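# Press a jar's lid fully onto the jar

## Task

A loose jar stands on the table with its lid not yet seated. Push the lid down firmly until it clicks on around its whole circumference and sits flat on the rim; if one side seats first, press on the side still raised. Never touch the lid with the wrist camera or its bracket (on the little-finger side of the palm heel), or the task fails. At the end the jar must be upright on the table, neither jar nor lid may still be moving, and the result must hold without the robot; release the lid and move the hand away before ending.

## Robot and tools

Robot: two arms, left_arm and right_arm, facing each other across the table. left_arm's base is on the +y side. The names do not match image sides. Each arm carries an identical five-finger right hand, so hand numbers, axes and sides mean the same on both.

Scene frame (used in results): origin on the table top halfway between the arm bases, table surface at z = 0, +z up. Positions in metres, orientation as quaternion wxyz, velocities in m/s and rad/s. Reported positions may be slightly off, especially at long reach.

Hand point frame (used in commands): a point 0.05 m in front of the palm, where the index pad meets the thumb tip in a pinch. +z runs along the straightened fingers (fingertips 0.06-0.07 m beyond the point), +y points out of the palm, +x points across the palm toward the little finger. The hand extends 0.08 m on the little-finger side and 0.02 m (thumb tucked in front) to 0.09 m on the thumb side. A wrist bracket with the camera sits on the little-finger side, 0.03 m beyond the point along +y and 0.11 m out across the palm. It must not touch the lid. Pressing with the palm or fingertips keeps it away.

execute_actions(actions): a list of actions. Each action is a table of 1 to 15 rows; each row is one 1/30 s step, and a short table repeats its final row to fill 15 steps. A row holds 28 numbers, each in [-1, 1], always for both arms: left_arm dx, dy, dz, rx, ry, rz, then left hand little, ring, middle, index, thumb_bend, thumb_turn, force_limit, speed; then the same 14 for right_arm. dx..rz are an offset, not a pose: the target relative to the hand point's measured pose at the start of that action (for a call's first action, the last pose reported), expressed in the hand point's own axes. Each row is relative to that same start, not to the previous row. 1.0 equals 0.6 m or 180 degrees; rx, ry, rz form one rotation vector. Each step is clipped to 100 mm and 16 degrees from the current measured pose. An empty list just returns state and images. Optionally 12 more numbers (0 to 1) scale joint stiffness, six per arm in joint order; they persist until changed.

Hand numbers are absolute targets, not offsets. Fingers and thumb_bend: +1 straight, -1 fully curled. thumb_turn: +1 beside the palm, -1 across in front of it. A pinch is roughly index -0.22, thumb_bend -0.75, thumb_turn -0.57. force_limit maps -1..+1 to about 0..10 N at the fingertip (0..15 N for thumb motors) and only stops closing. speed maps -1..+1 to near zero..full (full stroke 0.6 s). A motor moves only when its target changes by 0.01 or more. To leave a hand unchanged, resend its last eight numbers; before any were sent, use hand_measured plus hand_force_limit and hand_speed.

move(target, speed, stop_force, blocking): target is one 28-number row as above; its offsets count from the pose in the latest result that shows one. Both hand points travel in straight lines and finish together, taking 0.5 to 10 s. speed is the path's top speed in m/s (0.002 to 0.5, default 0.25; rotation up to twice that in rad/s). stop_force (9 to 40 N, same for both arms) ends an arm's path when its wrist sensor reads that much extra push against the motion for two steps; the arm then backs off to where it was two steps earlier and holds. Use it with slow speeds for pressing down; do not use it when the hand rotates, or when lifting off a surface the hand presses on. blocking=false returns after 0.5 s; then use wait(0) or stop before other motion commands, and it cannot be combined with stop_force. The result adds a move: line: done, off_target, moving, held, contact (stopped by stop_force) or fault, plus limits such as paced (pose clipped) or held (steps blocked), and each hand point's remaining distance.

wait(seconds): 0 to 10 s with commands held. stop(): brakes a running move. zoom_image(camera, region): region [x0, y0, x1, y1] in pixels, max 504x504, of cam_high (896x504), cam_low (896x504), cam_left_wrist or cam_right_wrist (616x616 fisheye). show_instructions(): reference images. finished_scene(scene): ends the current scene irreversibly; call it only after letting go and retreating.

Result lines: per-arm pose and velocity, Hand target (what the controller drives toward), joint positions and torques (noisy, offset), Wrist force and Wrist torque in the end-effector's axes (push from a surface points back into the arm; offsets up to about 4 N, noise up to 2.4 N, saturation near 50 N), hand_measured, hand_stopped_by (moving, target, force, stalled, fault), hand_load_n (positive when pushed open). A pose unreachable line means the clearance check altered a command.

Avoid: a torque on a joint at its limit (wrist joints 25.2 N m, others 135 N m) or any outside force of 150 N halts that arm for 10 s. The arms are stiff, so commanding far past a contact without stop_force can fault; press slowly. Keep the arms from hitting or pressing on each other. Do not tip the jar, knock anything off the table, or leave the lid or jar moving. Loose objects may get an occasional small push. Holding loads heats motors; MOTOR HOT appears at 70 °C and brakes engage at 85 °C. The robot keeps executing the last command while you compose replies.

Each tool is called after "Call:" as name(argument=value, ...), one argument or row to a line, values as JSON.

Reference images:

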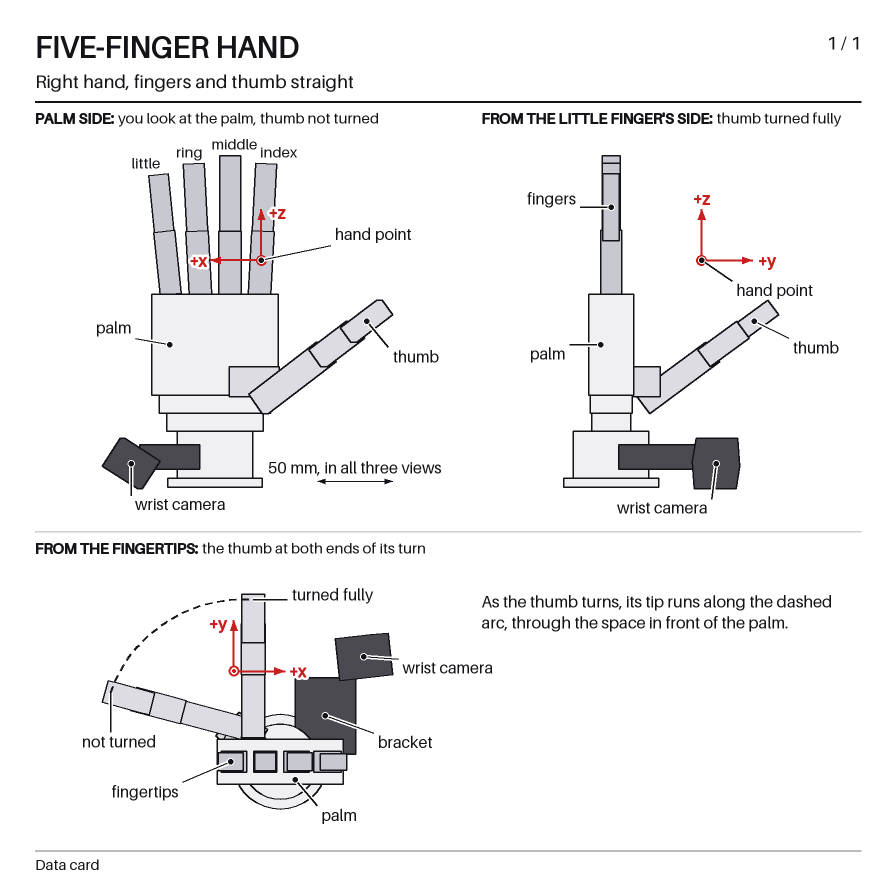

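## Session

Call:
execute_actions(
  actions=[],
)

Scene clock: 0.00 s.
left_arm: end_effector_position=(+0.3135, +0.3933, +0.4830) hand_measured=(+1.000, +1.000, +1.000, +1.000, +1.000, +1.000) hand_load_n=(+0.0, +0.0, +0.0, +0.0, +0.0, +0.0) hand_stopped_by=(target, target, target, target, target, target) hand_force_limit=0.00 hand_speed=-0.80 end_effector_quat_wxyz=(+0.009, +0.405, +0.914, -0.009) end_effector_velocity=(+0.000, +0.000, +0.000) end_effector_angular_velocity=(-0.000, -0.001, +0.000) | right_arm: end_effector_position=(+0.0865, -0.2554, +0.4892) hand_measured=(+1.000, +1.000, +1.000, +1.000, +1.000, +1.000) hand_load_n=(+0.0, +0.0, +0.0, +0.0, +0.0, +0.0) hand_stopped_by=(target, target, target, target, target, target) hand_force_limit=0.00 hand_speed=-0.80 end_effector_quat_wxyz=(+0.039, -0.386, +0.922, +0.009) end_effector_velocity=(-0.000, -0.000, -0.000) end_effector_angular_velocity=(+0.001, -0.001, +0.000)
Joint positions: left_arm=[ 0.537 -1.732  1.33   1.948  1.572 -1.917] | right_arm=[-1.181 -1.753  1.32   1.923  1.559 -1.885]
Joint velocities: left_arm=[ 0.    -0.    -0.001  0.    -0.001  0.   ] | right_arm=[ 0.    -0.001  0.001 -0.001 -0.    -0.   ]
Joint torques (N m, as the arm reports them, + toward a larger angle): no reading
Motor temperatures (°C, as the motors report them): left_arm=[30 29 32 37 36 36] | right_arm=[33 32 30 40 36 40]
Wrist force (N, on the end effector, along its own x y z axes, offset not removed): no reading
Wrist torque (N m, same axes, about the end effector's origin, offset not removed): no reading
Hand target (left_arm): +0.313, +0.393, +0.483; +0.009, +0.405, +0.914, -0.009
Hand target (right_arm): +0.086, -0.255, +0.489; +0.039, -0.386, +0.922, +0.009
Joint stiffness scale: left_arm=[1. 1. 1. 1. 1. 1.] | right_arm=[1. 1. 1. 1. 1. 1.]

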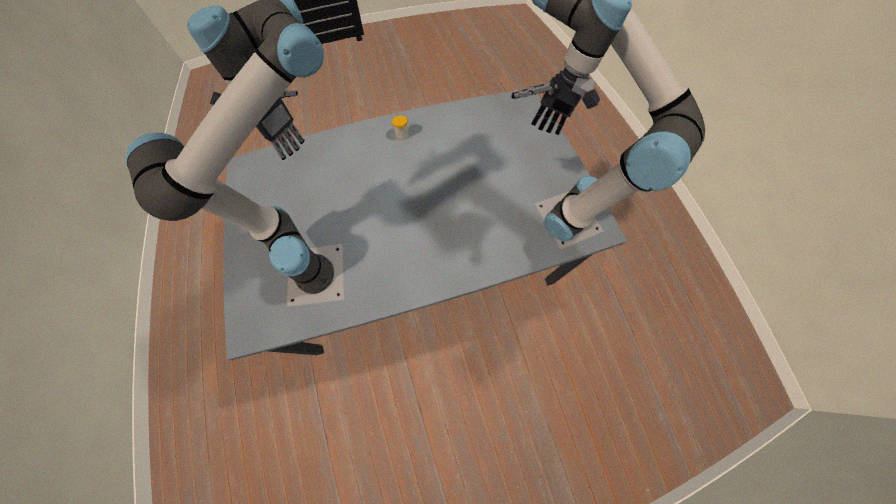

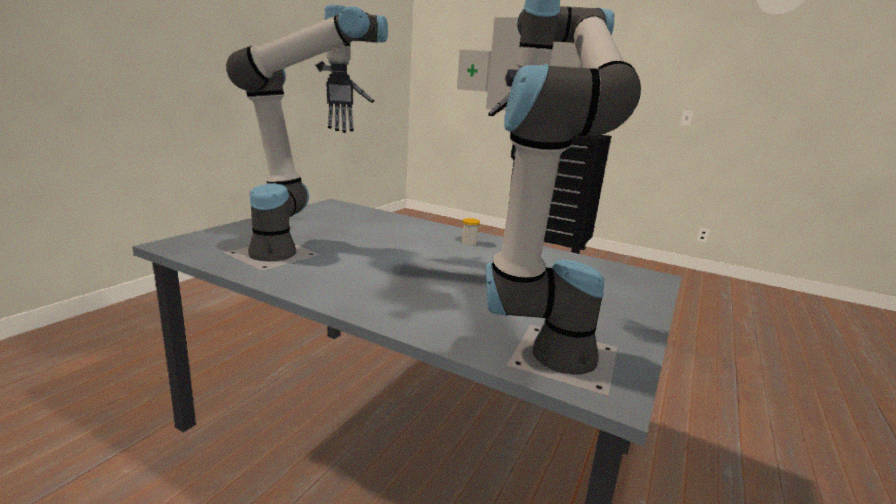

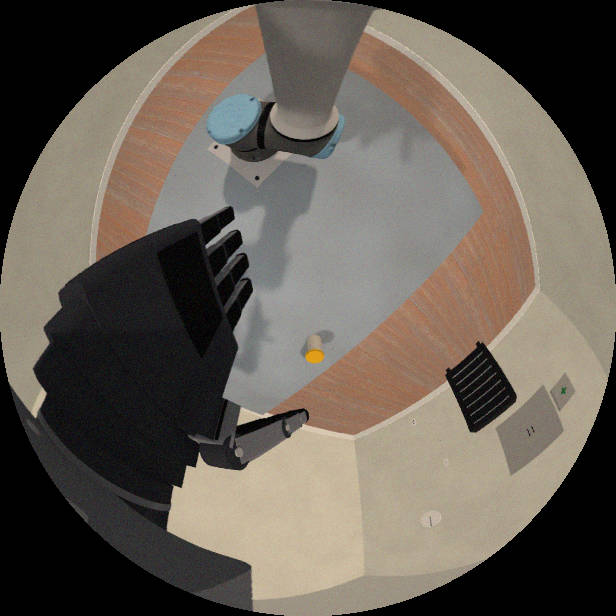

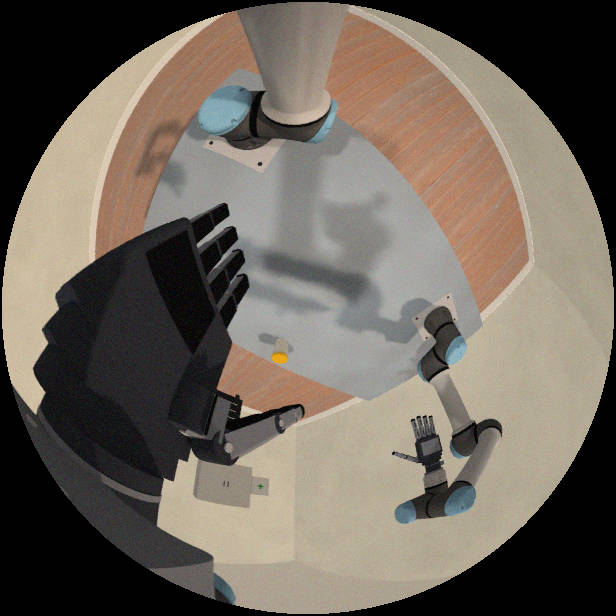

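Call:
zoom_image(
  camera="cam_low",
  region=[430, 200, 510, 260],
)

Call:
zoom_image(
  camera="cam_high",
  region=[360, 95, 440, 155],
)

Call:
zoom_image(
  camera="cam_left_wrist",
  region=[180, 120, 400, 440],
)

Region (430, 200, 510, 260) of cam_low's 896x504 image, scaled by 6.300, with more detail than that image has; it fills the top 378 rows of this view, and the rest is white.

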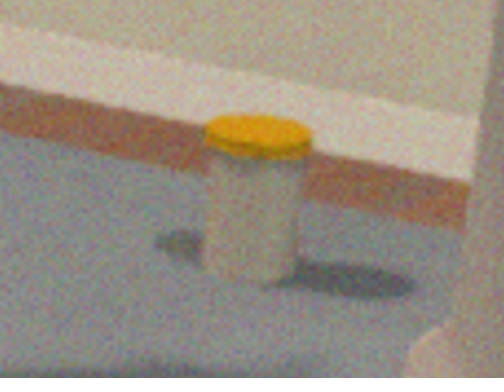

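Region (360, 95, 440, 155) of cam_high's 896x504 image, scaled by 6.300, with more detail than that image has; it fills the top 378 rows of this view, and the rest is white.

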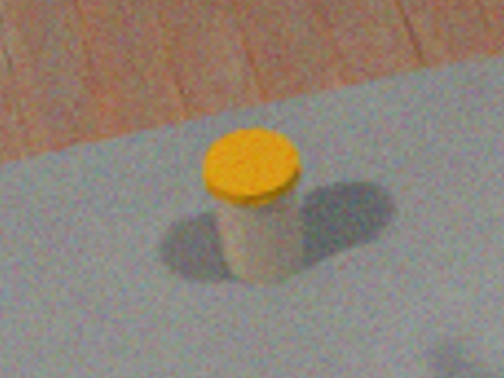

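Region (180, 120, 400, 440) of cam_left_wrist's 616x616 image, scaled by 1.575, with more detail than that image has; it fills the left 346 columns of this view, and the rest is white.

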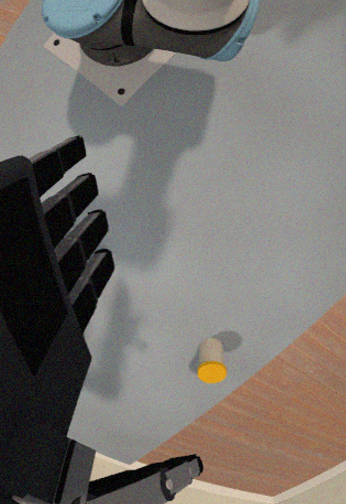

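Call:
move(
  target=[-0.877,-0.239,0.453,-0.4405,-0.2706,0.2839,1,1,1,1,1,1,0,-0.8, 0,0,0,0,0,0,1,1,1,1,1,1,0,-0.8],
  speed=0.3,
)

Scene clock: 70.90 s.
left_arm: end_effector_position=(+0.5615, -0.1003, +0.2263) hand_measured=(+1.000, +1.000, +1.000, +1.000, +1.000, +1.000) hand_load_n=(+0.0, +0.0, +0.0, +0.0, +0.0, +0.0) hand_stopped_by=(target, target, target, target, target, target) hand_force_limit=0.00 hand_speed=-0.80 end_effector_quat_wxyz=(+0.587, +0.586, +0.396, +0.394) end_effector_velocity=(-0.000, -0.002, +0.002) end_effector_angular_velocity=(-0.007, -0.009, -0.007) | right_arm: end_effector_position=(+0.0865, -0.2554, +0.4892) hand_measured=(+1.000, +1.000, +1.000, +1.000, +1.000, +1.000) hand_load_n=(+0.0, +0.0, +0.0, +0.0, +0.0, +0.0) hand_stopped_by=(target, target, target, target, target, target) hand_force_limit=0.00 hand_speed=-0.80 end_effector_quat_wxyz=(+0.039, -0.386, +0.922, +0.009) end_effector_velocity=(+0.000, +0.000, -0.000) end_effector_angular_velocity=(-0.000, +0.000, +0.001)
Joint positions: left_arm=[ 0.45  -0.956  1.628 -0.671  0.689 -0.004] | right_arm=[-1.181 -1.753  1.32   1.923  1.559 -1.885]
Joint velocities: left_arm=[ 0.001  0.     0.001 -0.019  0.008  0.011] | right_arm=[-0.     0.001 -0.    -0.    -0.    -0.001]
Joint torques (N m, as the arm reports them, + toward a larger angle): left_arm=[ -0.49 -38.33 -13.71  -1.06   0.38   0.6 ] | right_arm=[  0.23  -9.03 -17.42   2.02   0.05   0.09]
Motor temperatures (°C, as the motors report them): left_arm=[30 29 32 37 36 36] | right_arm=[33 32 30 40 36 40]
Wrist force (N, on the end effector, along its own x y z axes, offset not removed): left_arm=[0.5 -1.2 -2.2] | right_arm=[-1.6 -1.5 -1.1]
Wrist torque (N m, same axes, about the end effector's origin, offset not removed): left_arm=[0.00 0.11 -0.38] | right_arm=[-0.02 0.32 -0.10]
Hand target (left_arm): +0.562, -0.099, +0.224; +0.586, +0.587, +0.395, +0.394
Hand target (right_arm): +0.086, -0.255, +0.489; +0.039, -0.386, +0.922, +0.009
Off the commanded pose (left_arm): 0.002 m, 0 deg.
Off the commanded pose (right_arm): 0.000 m, 0 deg.
Joint stiffness scale: left_arm=[1. 1. 1. 1. 1. 1.] | right_arm=[1. 1. 1. 1. 1. 1.]
move: done

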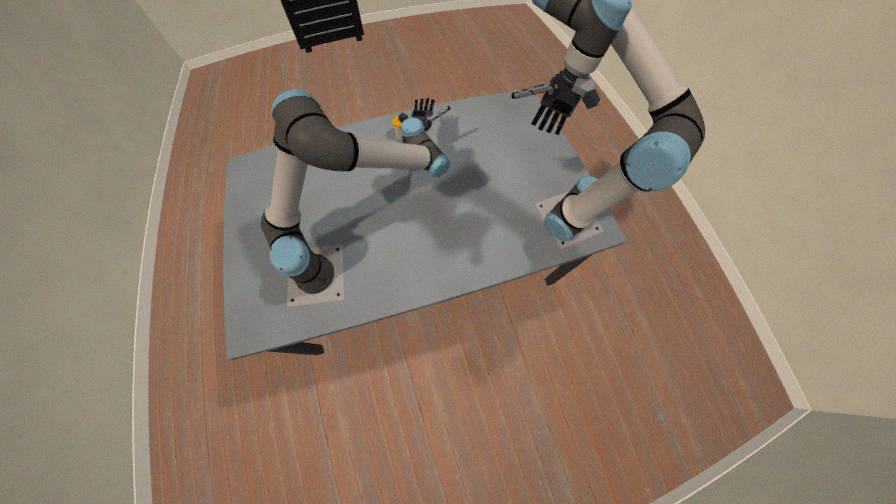

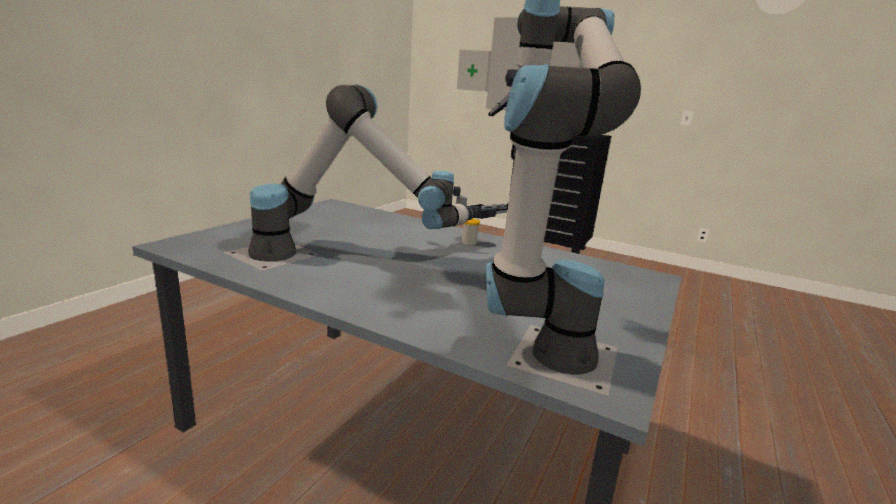

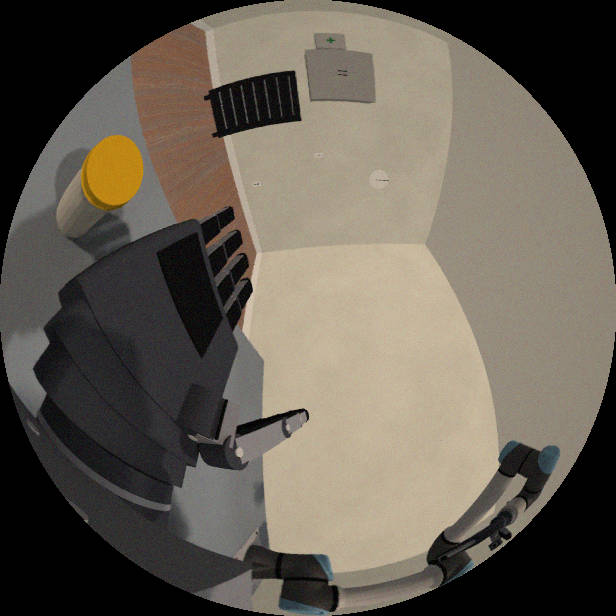

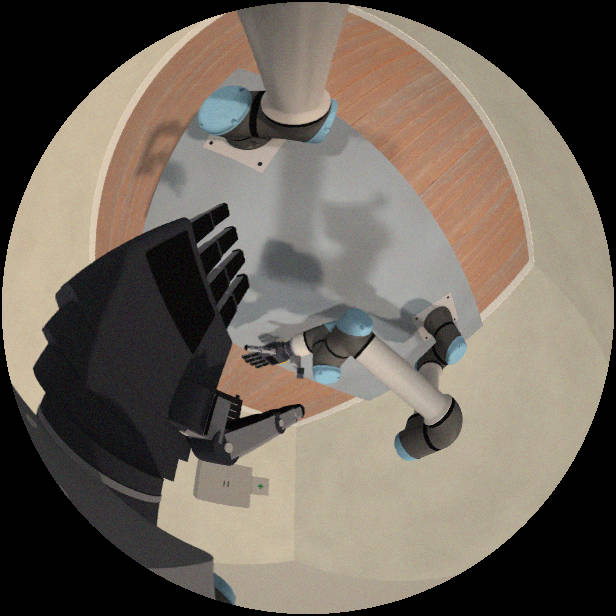

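Call:
zoom_image(
  camera="cam_left_wrist",
  region=[40, 120, 166, 246],
)

Region (40, 120, 166, 246) of cam_left_wrist's 616x616 image, scaled by 4.000, with more detail than that image has.

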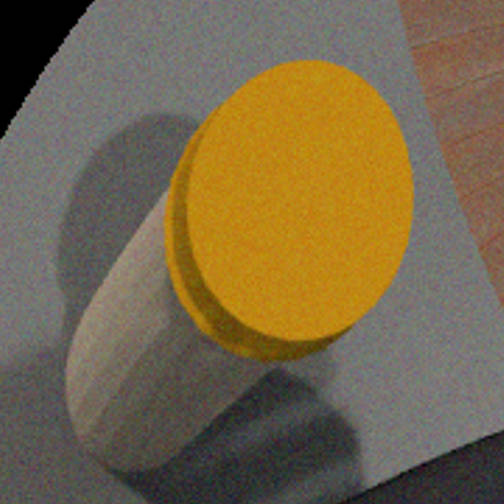

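Call:
move(
  target=[0.2,-0.0667,0.0817,0,0,0,1,1,1,1,1,1,0,-0.8, 0,0,0,0,0,0,1,1,1,1,1,1,0,-0.8],
  speed=0.2,
)

Scene clock: 85.27 s.
left_arm: end_effector_position=(+0.6514, -0.0079, +0.1870) hand_measured=(+1.000, +1.000, +1.000, +1.000, +1.000, +1.000) hand_load_n=(+0.0, +0.0, +0.0, +0.0, +0.0, +0.0) hand_stopped_by=(target, target, target, target, target, target) hand_force_limit=0.00 hand_speed=-0.80 end_effector_quat_wxyz=(+0.588, +0.586, +0.396, +0.394) end_effector_velocity=(-0.000, -0.001, +0.000) end_effector_angular_velocity=(-0.001, -0.001, -0.007) | right_arm: end_effector_position=(+0.0865, -0.2554, +0.4892) hand_measured=(+1.000, +1.000, +1.000, +1.000, +1.000, +1.000) hand_load_n=(+0.0, +0.0, +0.0, +0.0, +0.0, +0.0) hand_stopped_by=(target, target, target, target, target, target) hand_force_limit=0.00 hand_speed=-0.80 end_effector_quat_wxyz=(+0.039, -0.386, +0.922, +0.009) end_effector_velocity=(+0.000, -0.000, -0.000) end_effector_angular_velocity=(-0.001, +0.001, -0.001)
Joint positions: left_arm=[ 0.671 -0.928  1.71  -0.782  0.909 -0.004] | right_arm=[-1.181 -1.753  1.32   1.923  1.559 -1.885]
Joint velocities: left_arm=[ 0.001  0.    -0.    -0.003  0.008  0.001] | right_arm=[-0.001  0.001  0.     0.001  0.    -0.   ]
Joint torques (N m, as the arm reports them, + toward a larger angle): left_arm=[ -0.62 -37.88 -14.64  -1.88   0.16   0.47] | right_arm=[  1.72  -8.54 -17.37   1.96   0.03   0.16]
Motor temperatures (°C, as the motors report them): left_arm=[30 29 32 37 36 36] | right_arm=[33 32 30 40 36 40]
Wrist force (N, on the end effector, along its own x y z axes, offset not removed): left_arm=[1.9 -2.5 1.8] | right_arm=[-1.0 -3.3 2.1]
Wrist torque (N m, same axes, about the end effector's origin, offset not removed): left_arm=[-0.28 -0.32 0.00] | right_arm=[-0.62 0.13 -0.08]
Hand target (left_arm): +0.652, -0.008, +0.186; +0.587, +0.586, +0.396, +0.394
Hand target (right_arm): +0.086, -0.255, +0.489; +0.039, -0.386, +0.922, +0.009
Off the commanded pose (left_arm): 0.001 m, 0 deg.
Off the commanded pose (right_arm): 0.000 m, 0 deg.
Joint stiffness scale: left_arm=[1. 1. 1. 1. 1. 1.] | right_arm=[1. 1. 1. 1. 1. 1.]
move: done

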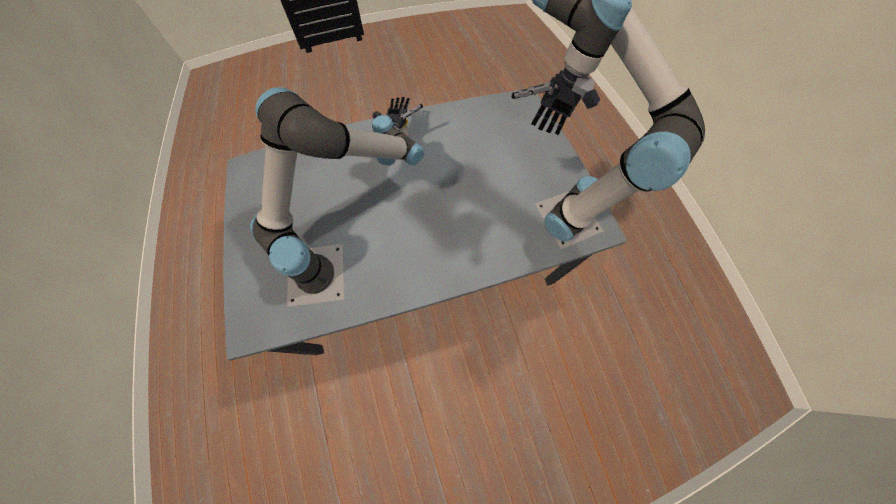

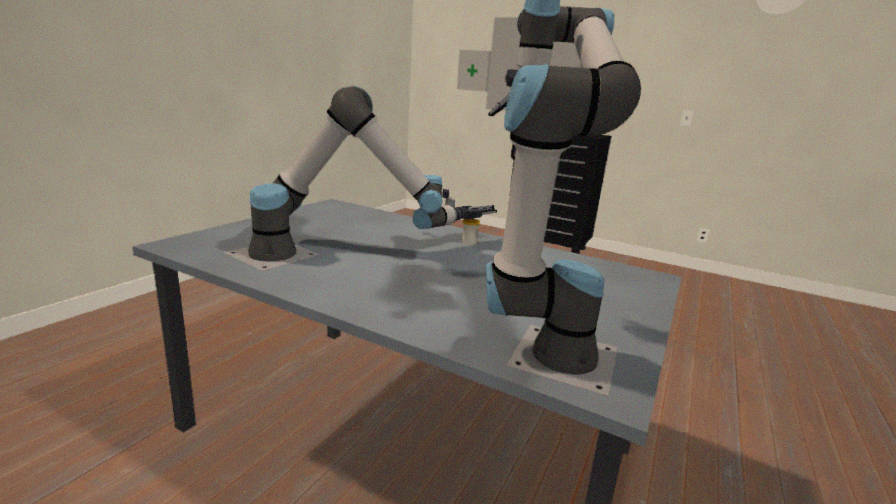

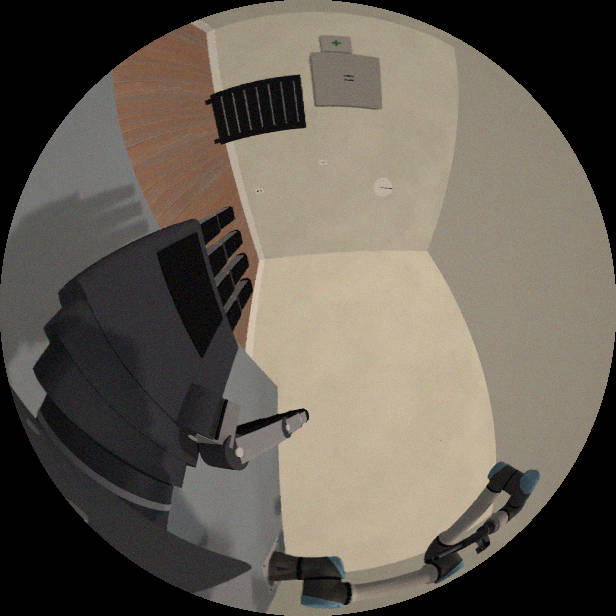

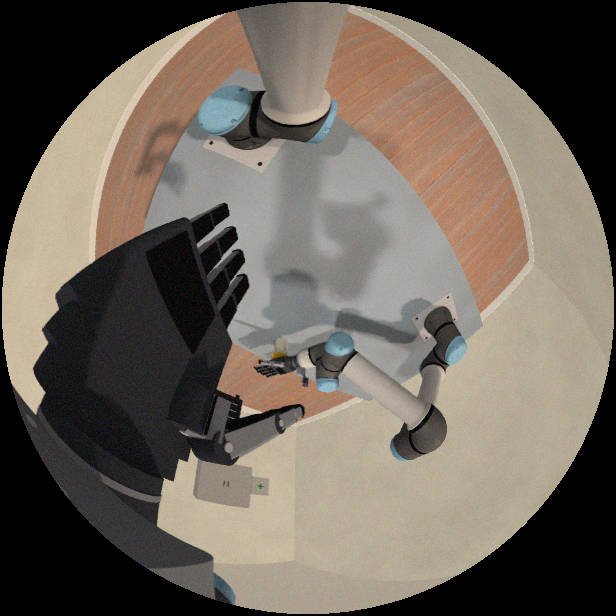

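Call:
zoom_image(
  camera="cam_low",
  region=[410, 170, 510, 255],
)

Call:
zoom_image(
  camera="cam_high",
  region=[360, 85, 440, 165],
)

Call:
zoom_image(
  camera="cam_right_wrist",
  region=[240, 320, 330, 400],
)

Region (410, 170, 510, 255) of cam_low's 896x504 image, scaled by 5.040, with more detail than that image has; it fills the top 428 rows of this view, and the rest is white.

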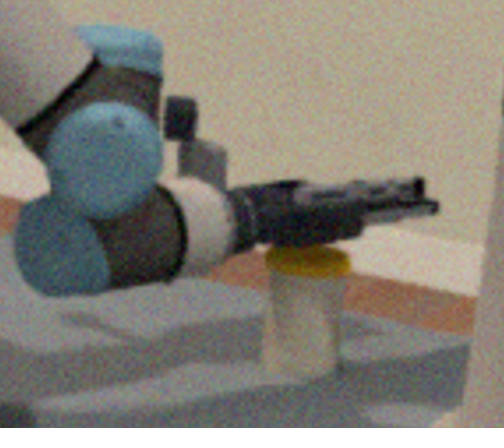

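Region (360, 85, 440, 165) of cam_high's 896x504 image, scaled by 6.300, with more detail than that image has.

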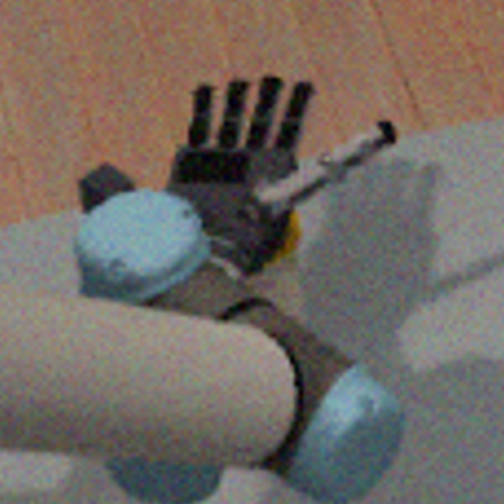

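Region (240, 320, 330, 400) of cam_right_wrist's 616x616 image, scaled by 5.600, with more detail than that image has.

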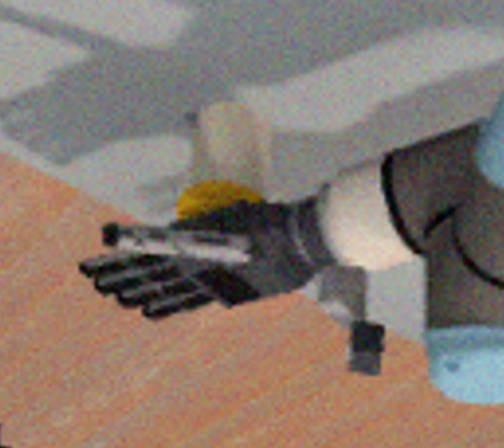

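Call:
move(
  target=[-0.005,-0.05,0,0,0,0,1,1,1,1,1,1,0,-0.8, 0,0,0,0,0,0,1,1,1,1,1,1,0,-0.8],
  speed=0.015,
  stop_force=15,
)

Scene clock: 90.93 s.
left_arm: end_effector_position=(+0.6522, -0.0099, +0.1692) hand_measured=(+1.000, +1.000, +1.000, +1.000, +1.000, +1.000) hand_load_n=(+0.0, +0.0, +0.0, +0.0, +0.0, +0.0) hand_stopped_by=(target, target, target, target, target, target) hand_force_limit=0.00 hand_speed=-0.80 end_effector_quat_wxyz=(+0.593, +0.579, +0.397, +0.394) end_effector_velocity=(-0.000, -0.000, -0.000) end_effector_angular_velocity=(+0.004, +0.002, -0.000) | right_arm: end_effector_position=(+0.0865, -0.2554, +0.4892) hand_measured=(+1.000, +1.000, +1.000, +1.000, +1.000, +1.000) hand_load_n=(+0.0, +0.0, +0.0, +0.0, +0.0, +0.0) hand_stopped_by=(target, target, target, target, target, target) hand_force_limit=0.00 hand_speed=-0.80 end_effector_quat_wxyz=(+0.039, -0.386, +0.922, +0.009) end_effector_velocity=(+0.001, +0.000, -0.001) end_effector_angular_velocity=(-0.002, +0.003, -0.001)
Joint positions: left_arm=[ 0.669 -0.889  1.712 -0.84   0.905 -0.004] | right_arm=[-1.181 -1.753  1.32   1.923  1.559 -1.885]
Joint velocities: left_arm=[-0.001 -0.002  0.     0.007 -0.001  0.   ] | right_arm=[-0.001  0.002  0.001  0.     0.     0.001]
Joint torques (N m, as the arm reports them, + toward a larger angle): left_arm=[ -1.9  -37.76 -13.79  -0.22   0.06   0.09] | right_arm=[  0.77 -10.32 -17.89   2.13   0.09   0.11]
Motor temperatures (°C, as the motors report them): left_arm=[30 29 32 37 36 36] | right_arm=[33 32 30 40 36 40]
Wrist force (N, on the end effector, along its own x y z axes, offset not removed): left_arm=[3.6 1.3 6.6] | right_arm=[-1.0 -2.4 0.5]
Wrist torque (N m, same axes, about the end effector's origin, offset not removed): left_arm=[-0.68 -0.81 -0.30] | right_arm=[-0.28 0.23 0.03]
Hand target (left_arm): +0.652, -0.010, +0.169; +0.592, +0.580, +0.397, +0.394
Hand target (right_arm): +0.086, -0.255, +0.489; +0.039, -0.386, +0.922, +0.009
Off the commanded pose (left_arm): 0.012 m, 1 deg.
Off the commanded pose (right_arm): 0.000 m, 0 deg.
Joint stiffness scale: left_arm=[1. 1. 1. 1. 1. 1.] | right_arm=[1. 1. 1. 1. 1. 1.]
move: contact (left_arm)

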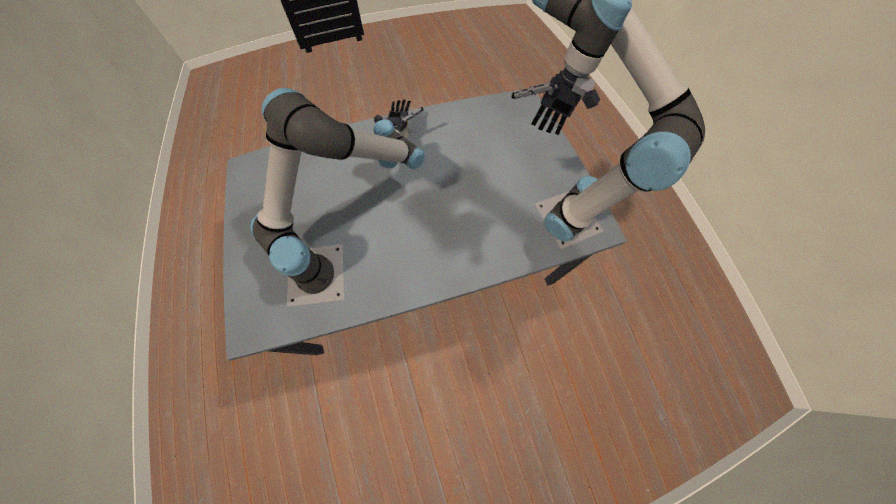

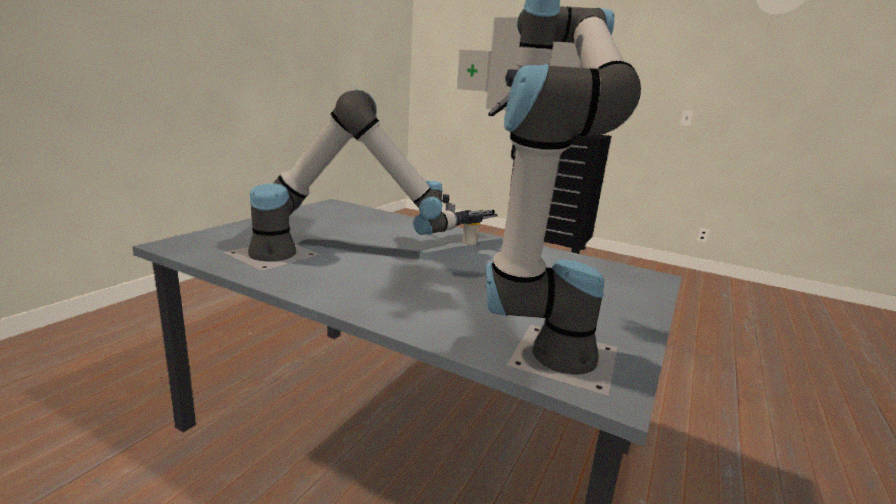

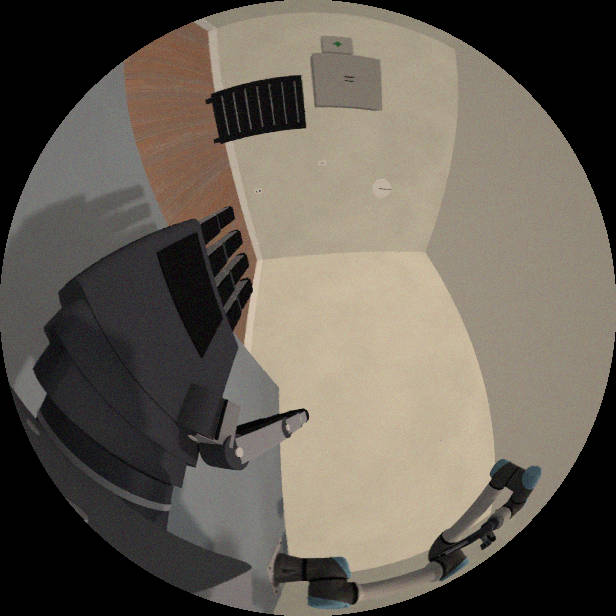

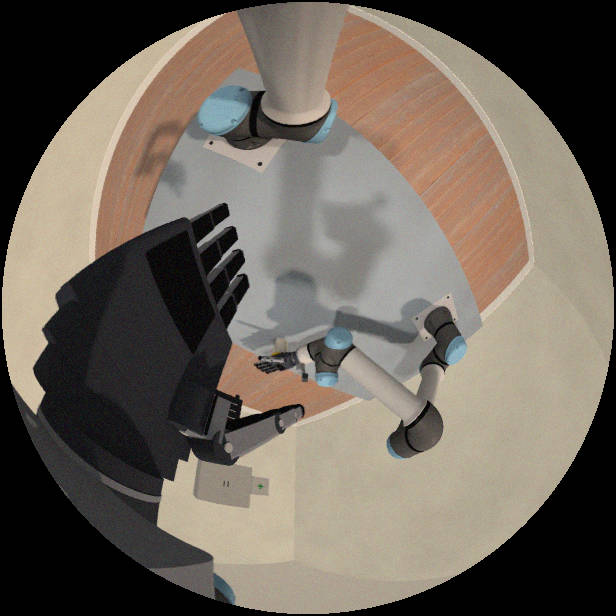

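Call:
move(
  target=[-0.001,-0.0118,0.0008,0.0096,0,0.0086,1,1,1,1,1,1,0,-0.8, 0,0,0,0,0,0,1,1,1,1,1,1,0,-0.8],
  speed=0.02,
)

Scene clock: 102.60 s.
left_arm: end_effector_position=(+0.6529, -0.0114, +0.1678) hand_measured=(+1.000, +1.000, +1.000, +1.000, +1.000, +1.000) hand_load_n=(+0.0, +0.0, +0.0, +0.0, +0.0, +0.0) hand_stopped_by=(target, target, target, target, target, target) hand_force_limit=0.00 hand_speed=-0.80 end_effector_quat_wxyz=(+0.583, +0.589, +0.396, +0.395) end_effector_velocity=(-0.001, -0.000, -0.003) end_effector_angular_velocity=(+0.015, +0.007, -0.001) | right_arm: end_effector_position=(+0.0865, -0.2554, +0.4892) hand_measured=(+1.000, +1.000, +1.000, +1.000, +1.000, +1.000) hand_load_n=(+0.0, +0.0, +0.0, +0.0, +0.0, +0.0) hand_stopped_by=(target, target, target, target, target, target) hand_force_limit=0.00 hand_speed=-0.80 end_effector_quat_wxyz=(+0.039, -0.386, +0.922, +0.009) end_effector_velocity=(+0.000, +0.000, -0.000) end_effector_angular_velocity=(+0.000, -0.001, -0.000)
Joint positions: left_arm=[ 0.669 -0.892  1.703 -0.801  0.905 -0.002] | right_arm=[-1.181 -1.753  1.32   1.923  1.559 -1.885]
Joint velocities: left_arm=[-0.001  0.    -0.001  0.017 -0.     0.001] | right_arm=[-0.001  0.    -0.    -0.001  0.    -0.   ]
Joint torques (N m, as the arm reports them, + toward a larger angle): left_arm=[ -1.99 -37.83 -12.98   0.72  -0.12   0.71] | right_arm=[  1.47  -9.6  -17.33   1.94   0.06   0.07]
Motor temperatures (°C, as the motors report them): left_arm=[30 29 32 37 36 36] | right_arm=[33 32 30 40 36 40]
Wrist force (N, on the end effector, along its own x y z axes, offset not removed): left_arm=[-0.7 6.3 4.1] | right_arm=[-3.5 -1.3 3.7]
Wrist torque (N m, same axes, about the end effector's origin, offset not removed): left_arm=[0.11 -0.30 -0.13] | right_arm=[-0.25 0.55 -0.24]
Hand target (left_arm): +0.652, -0.011, +0.162; +0.579, +0.594, +0.395, +0.396
Hand target (right_arm): +0.086, -0.255, +0.489; +0.039, -0.386, +0.922, +0.009
Off the commanded pose (left_arm): 0.006 m, 1 deg.
Off the commanded pose (right_arm): 0.000 m, 0 deg.
Joint stiffness scale: left_arm=[1. 1. 1. 1. 1. 1.] | right_arm=[1. 1. 1. 1. 1. 1.]
move: off_target (left_arm)

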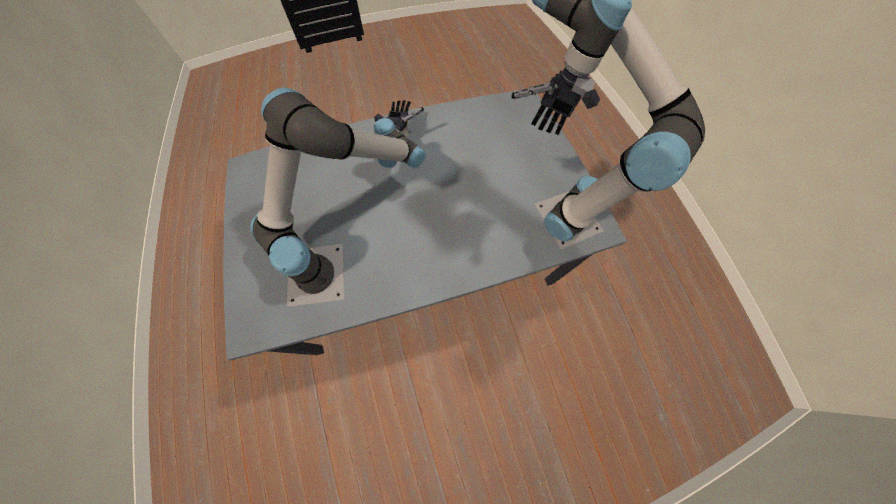

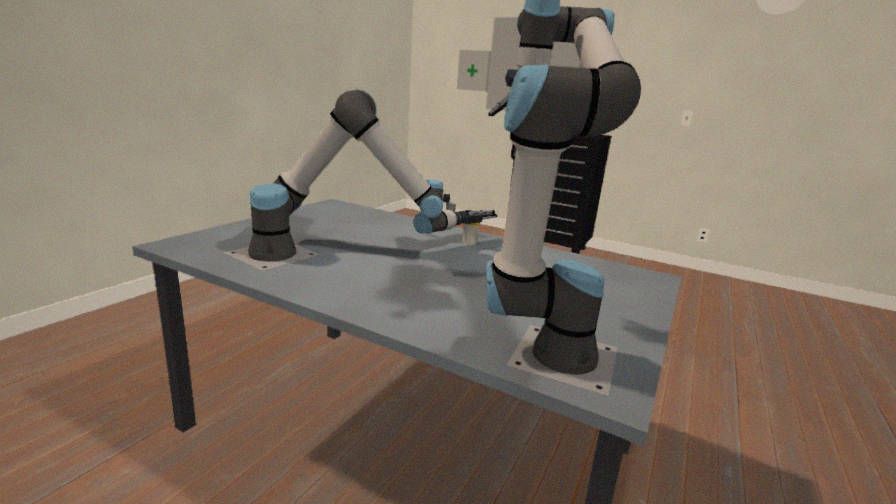

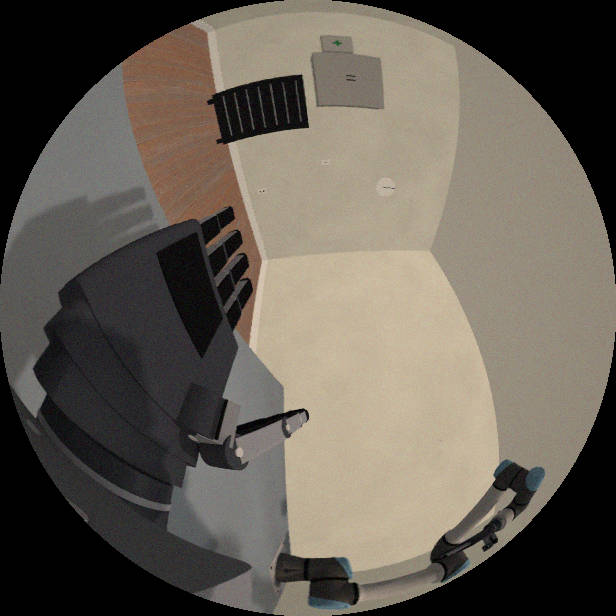

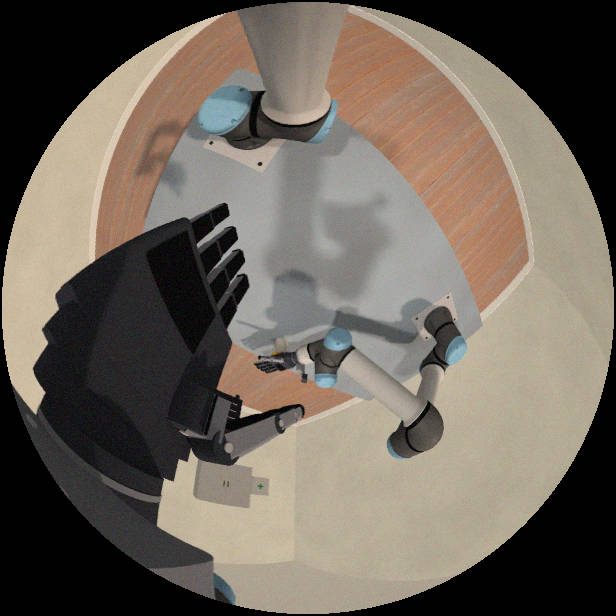

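Call:
execute_actions(
  actions=[],
)

Scene clock: 103.47 s.
left_arm: end_effector_position=(+0.6530, -0.0115, +0.1677) hand_measured=(+1.000, +1.000, +1.000, +1.000, +1.000, +1.000) hand_load_n=(+0.0, +0.0, +0.0, +0.0, +0.0, +0.0) hand_stopped_by=(target, target, target, target, target, target) hand_force_limit=0.00 hand_speed=-0.80 end_effector_quat_wxyz=(+0.583, +0.589, +0.396, +0.395) end_effector_velocity=(+0.001, +0.001, +0.001) end_effector_angular_velocity=(-0.001, -0.001, +0.003) | right_arm: end_effector_position=(+0.0865, -0.2554, +0.4892) hand_measured=(+1.000, +1.000, +1.000, +1.000, +1.000, +1.000) hand_load_n=(+0.0, +0.0, +0.0, +0.0, +0.0, +0.0) hand_stopped_by=(target, target, target, target, target, target) hand_force_limit=0.00 hand_speed=-0.80 end_effector_quat_wxyz=(+0.039, -0.386, +0.922, +0.009) end_effector_velocity=(+0.001, +0.000, -0.000) end_effector_angular_velocity=(-0.001, +0.002, -0.001)
Joint positions: left_arm=[ 0.669 -0.892  1.702 -0.799  0.905 -0.002] | right_arm=[-1.181 -1.753  1.32   1.923  1.559 -1.885]
Joint velocities: left_arm=[ 0.002 -0.001 -0.    -0.    -0.001 -0.   ] | right_arm=[-0.     0.002 -0.001  0.001 -0.     0.001]
Joint torques (N m, as the arm reports them, + toward a larger angle): left_arm=[ -1.53 -36.23 -12.22   0.78  -0.21   0.59] | right_arm=[  0.55  -9.57 -17.33   2.04  -0.05   0.05]
Motor temperatures (°C, as the motors report them): left_arm=[30 29 32 37 36 36] | right_arm=[33 32 30 40 36 40]
Wrist force (N, on the end effector, along its own x y z axes, offset not removed): left_arm=[0.1 5.1 1.2] | right_arm=[-0.4 -1.6 3.1]
Wrist torque (N m, same axes, about the end effector's origin, offset not removed): left_arm=[0.03 -0.17 -0.15] | right_arm=[-0.38 0.05 -0.09]
Hand target (left_arm): +0.652, -0.011, +0.162; +0.579, +0.594, +0.395, +0.396
Hand target (right_arm): +0.086, -0.255, +0.489; +0.039, -0.386, +0.922, +0.009
Off the commanded pose (left_arm): 0.006 m, 1 deg.
Off the commanded pose (right_arm): 0.000 m, 0 deg.
Joint stiffness scale: left_arm=[1. 1. 1. 1. 1. 1.] | right_arm=[1. 1. 1. 1. 1. 1.]

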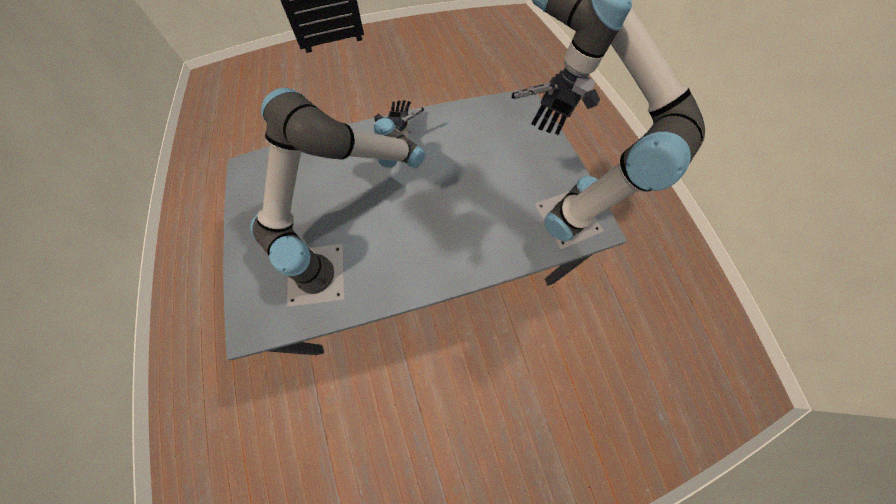

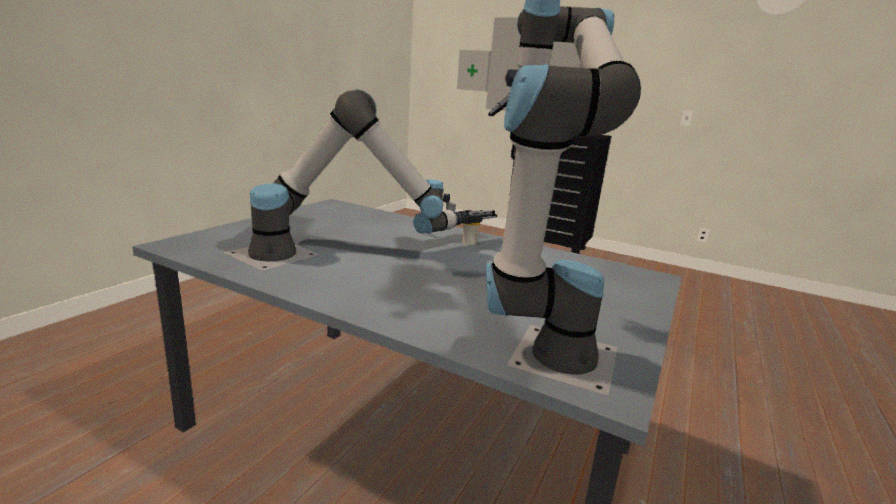

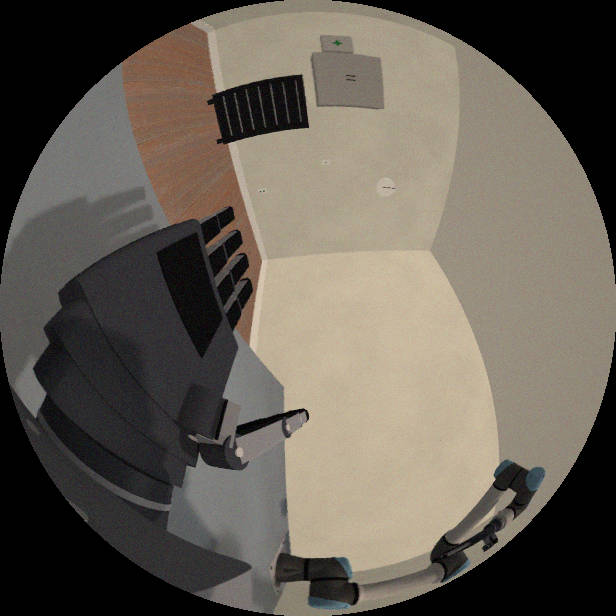

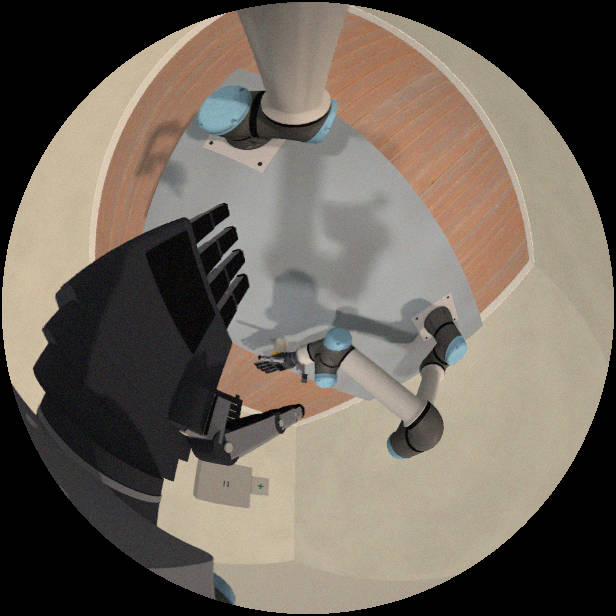

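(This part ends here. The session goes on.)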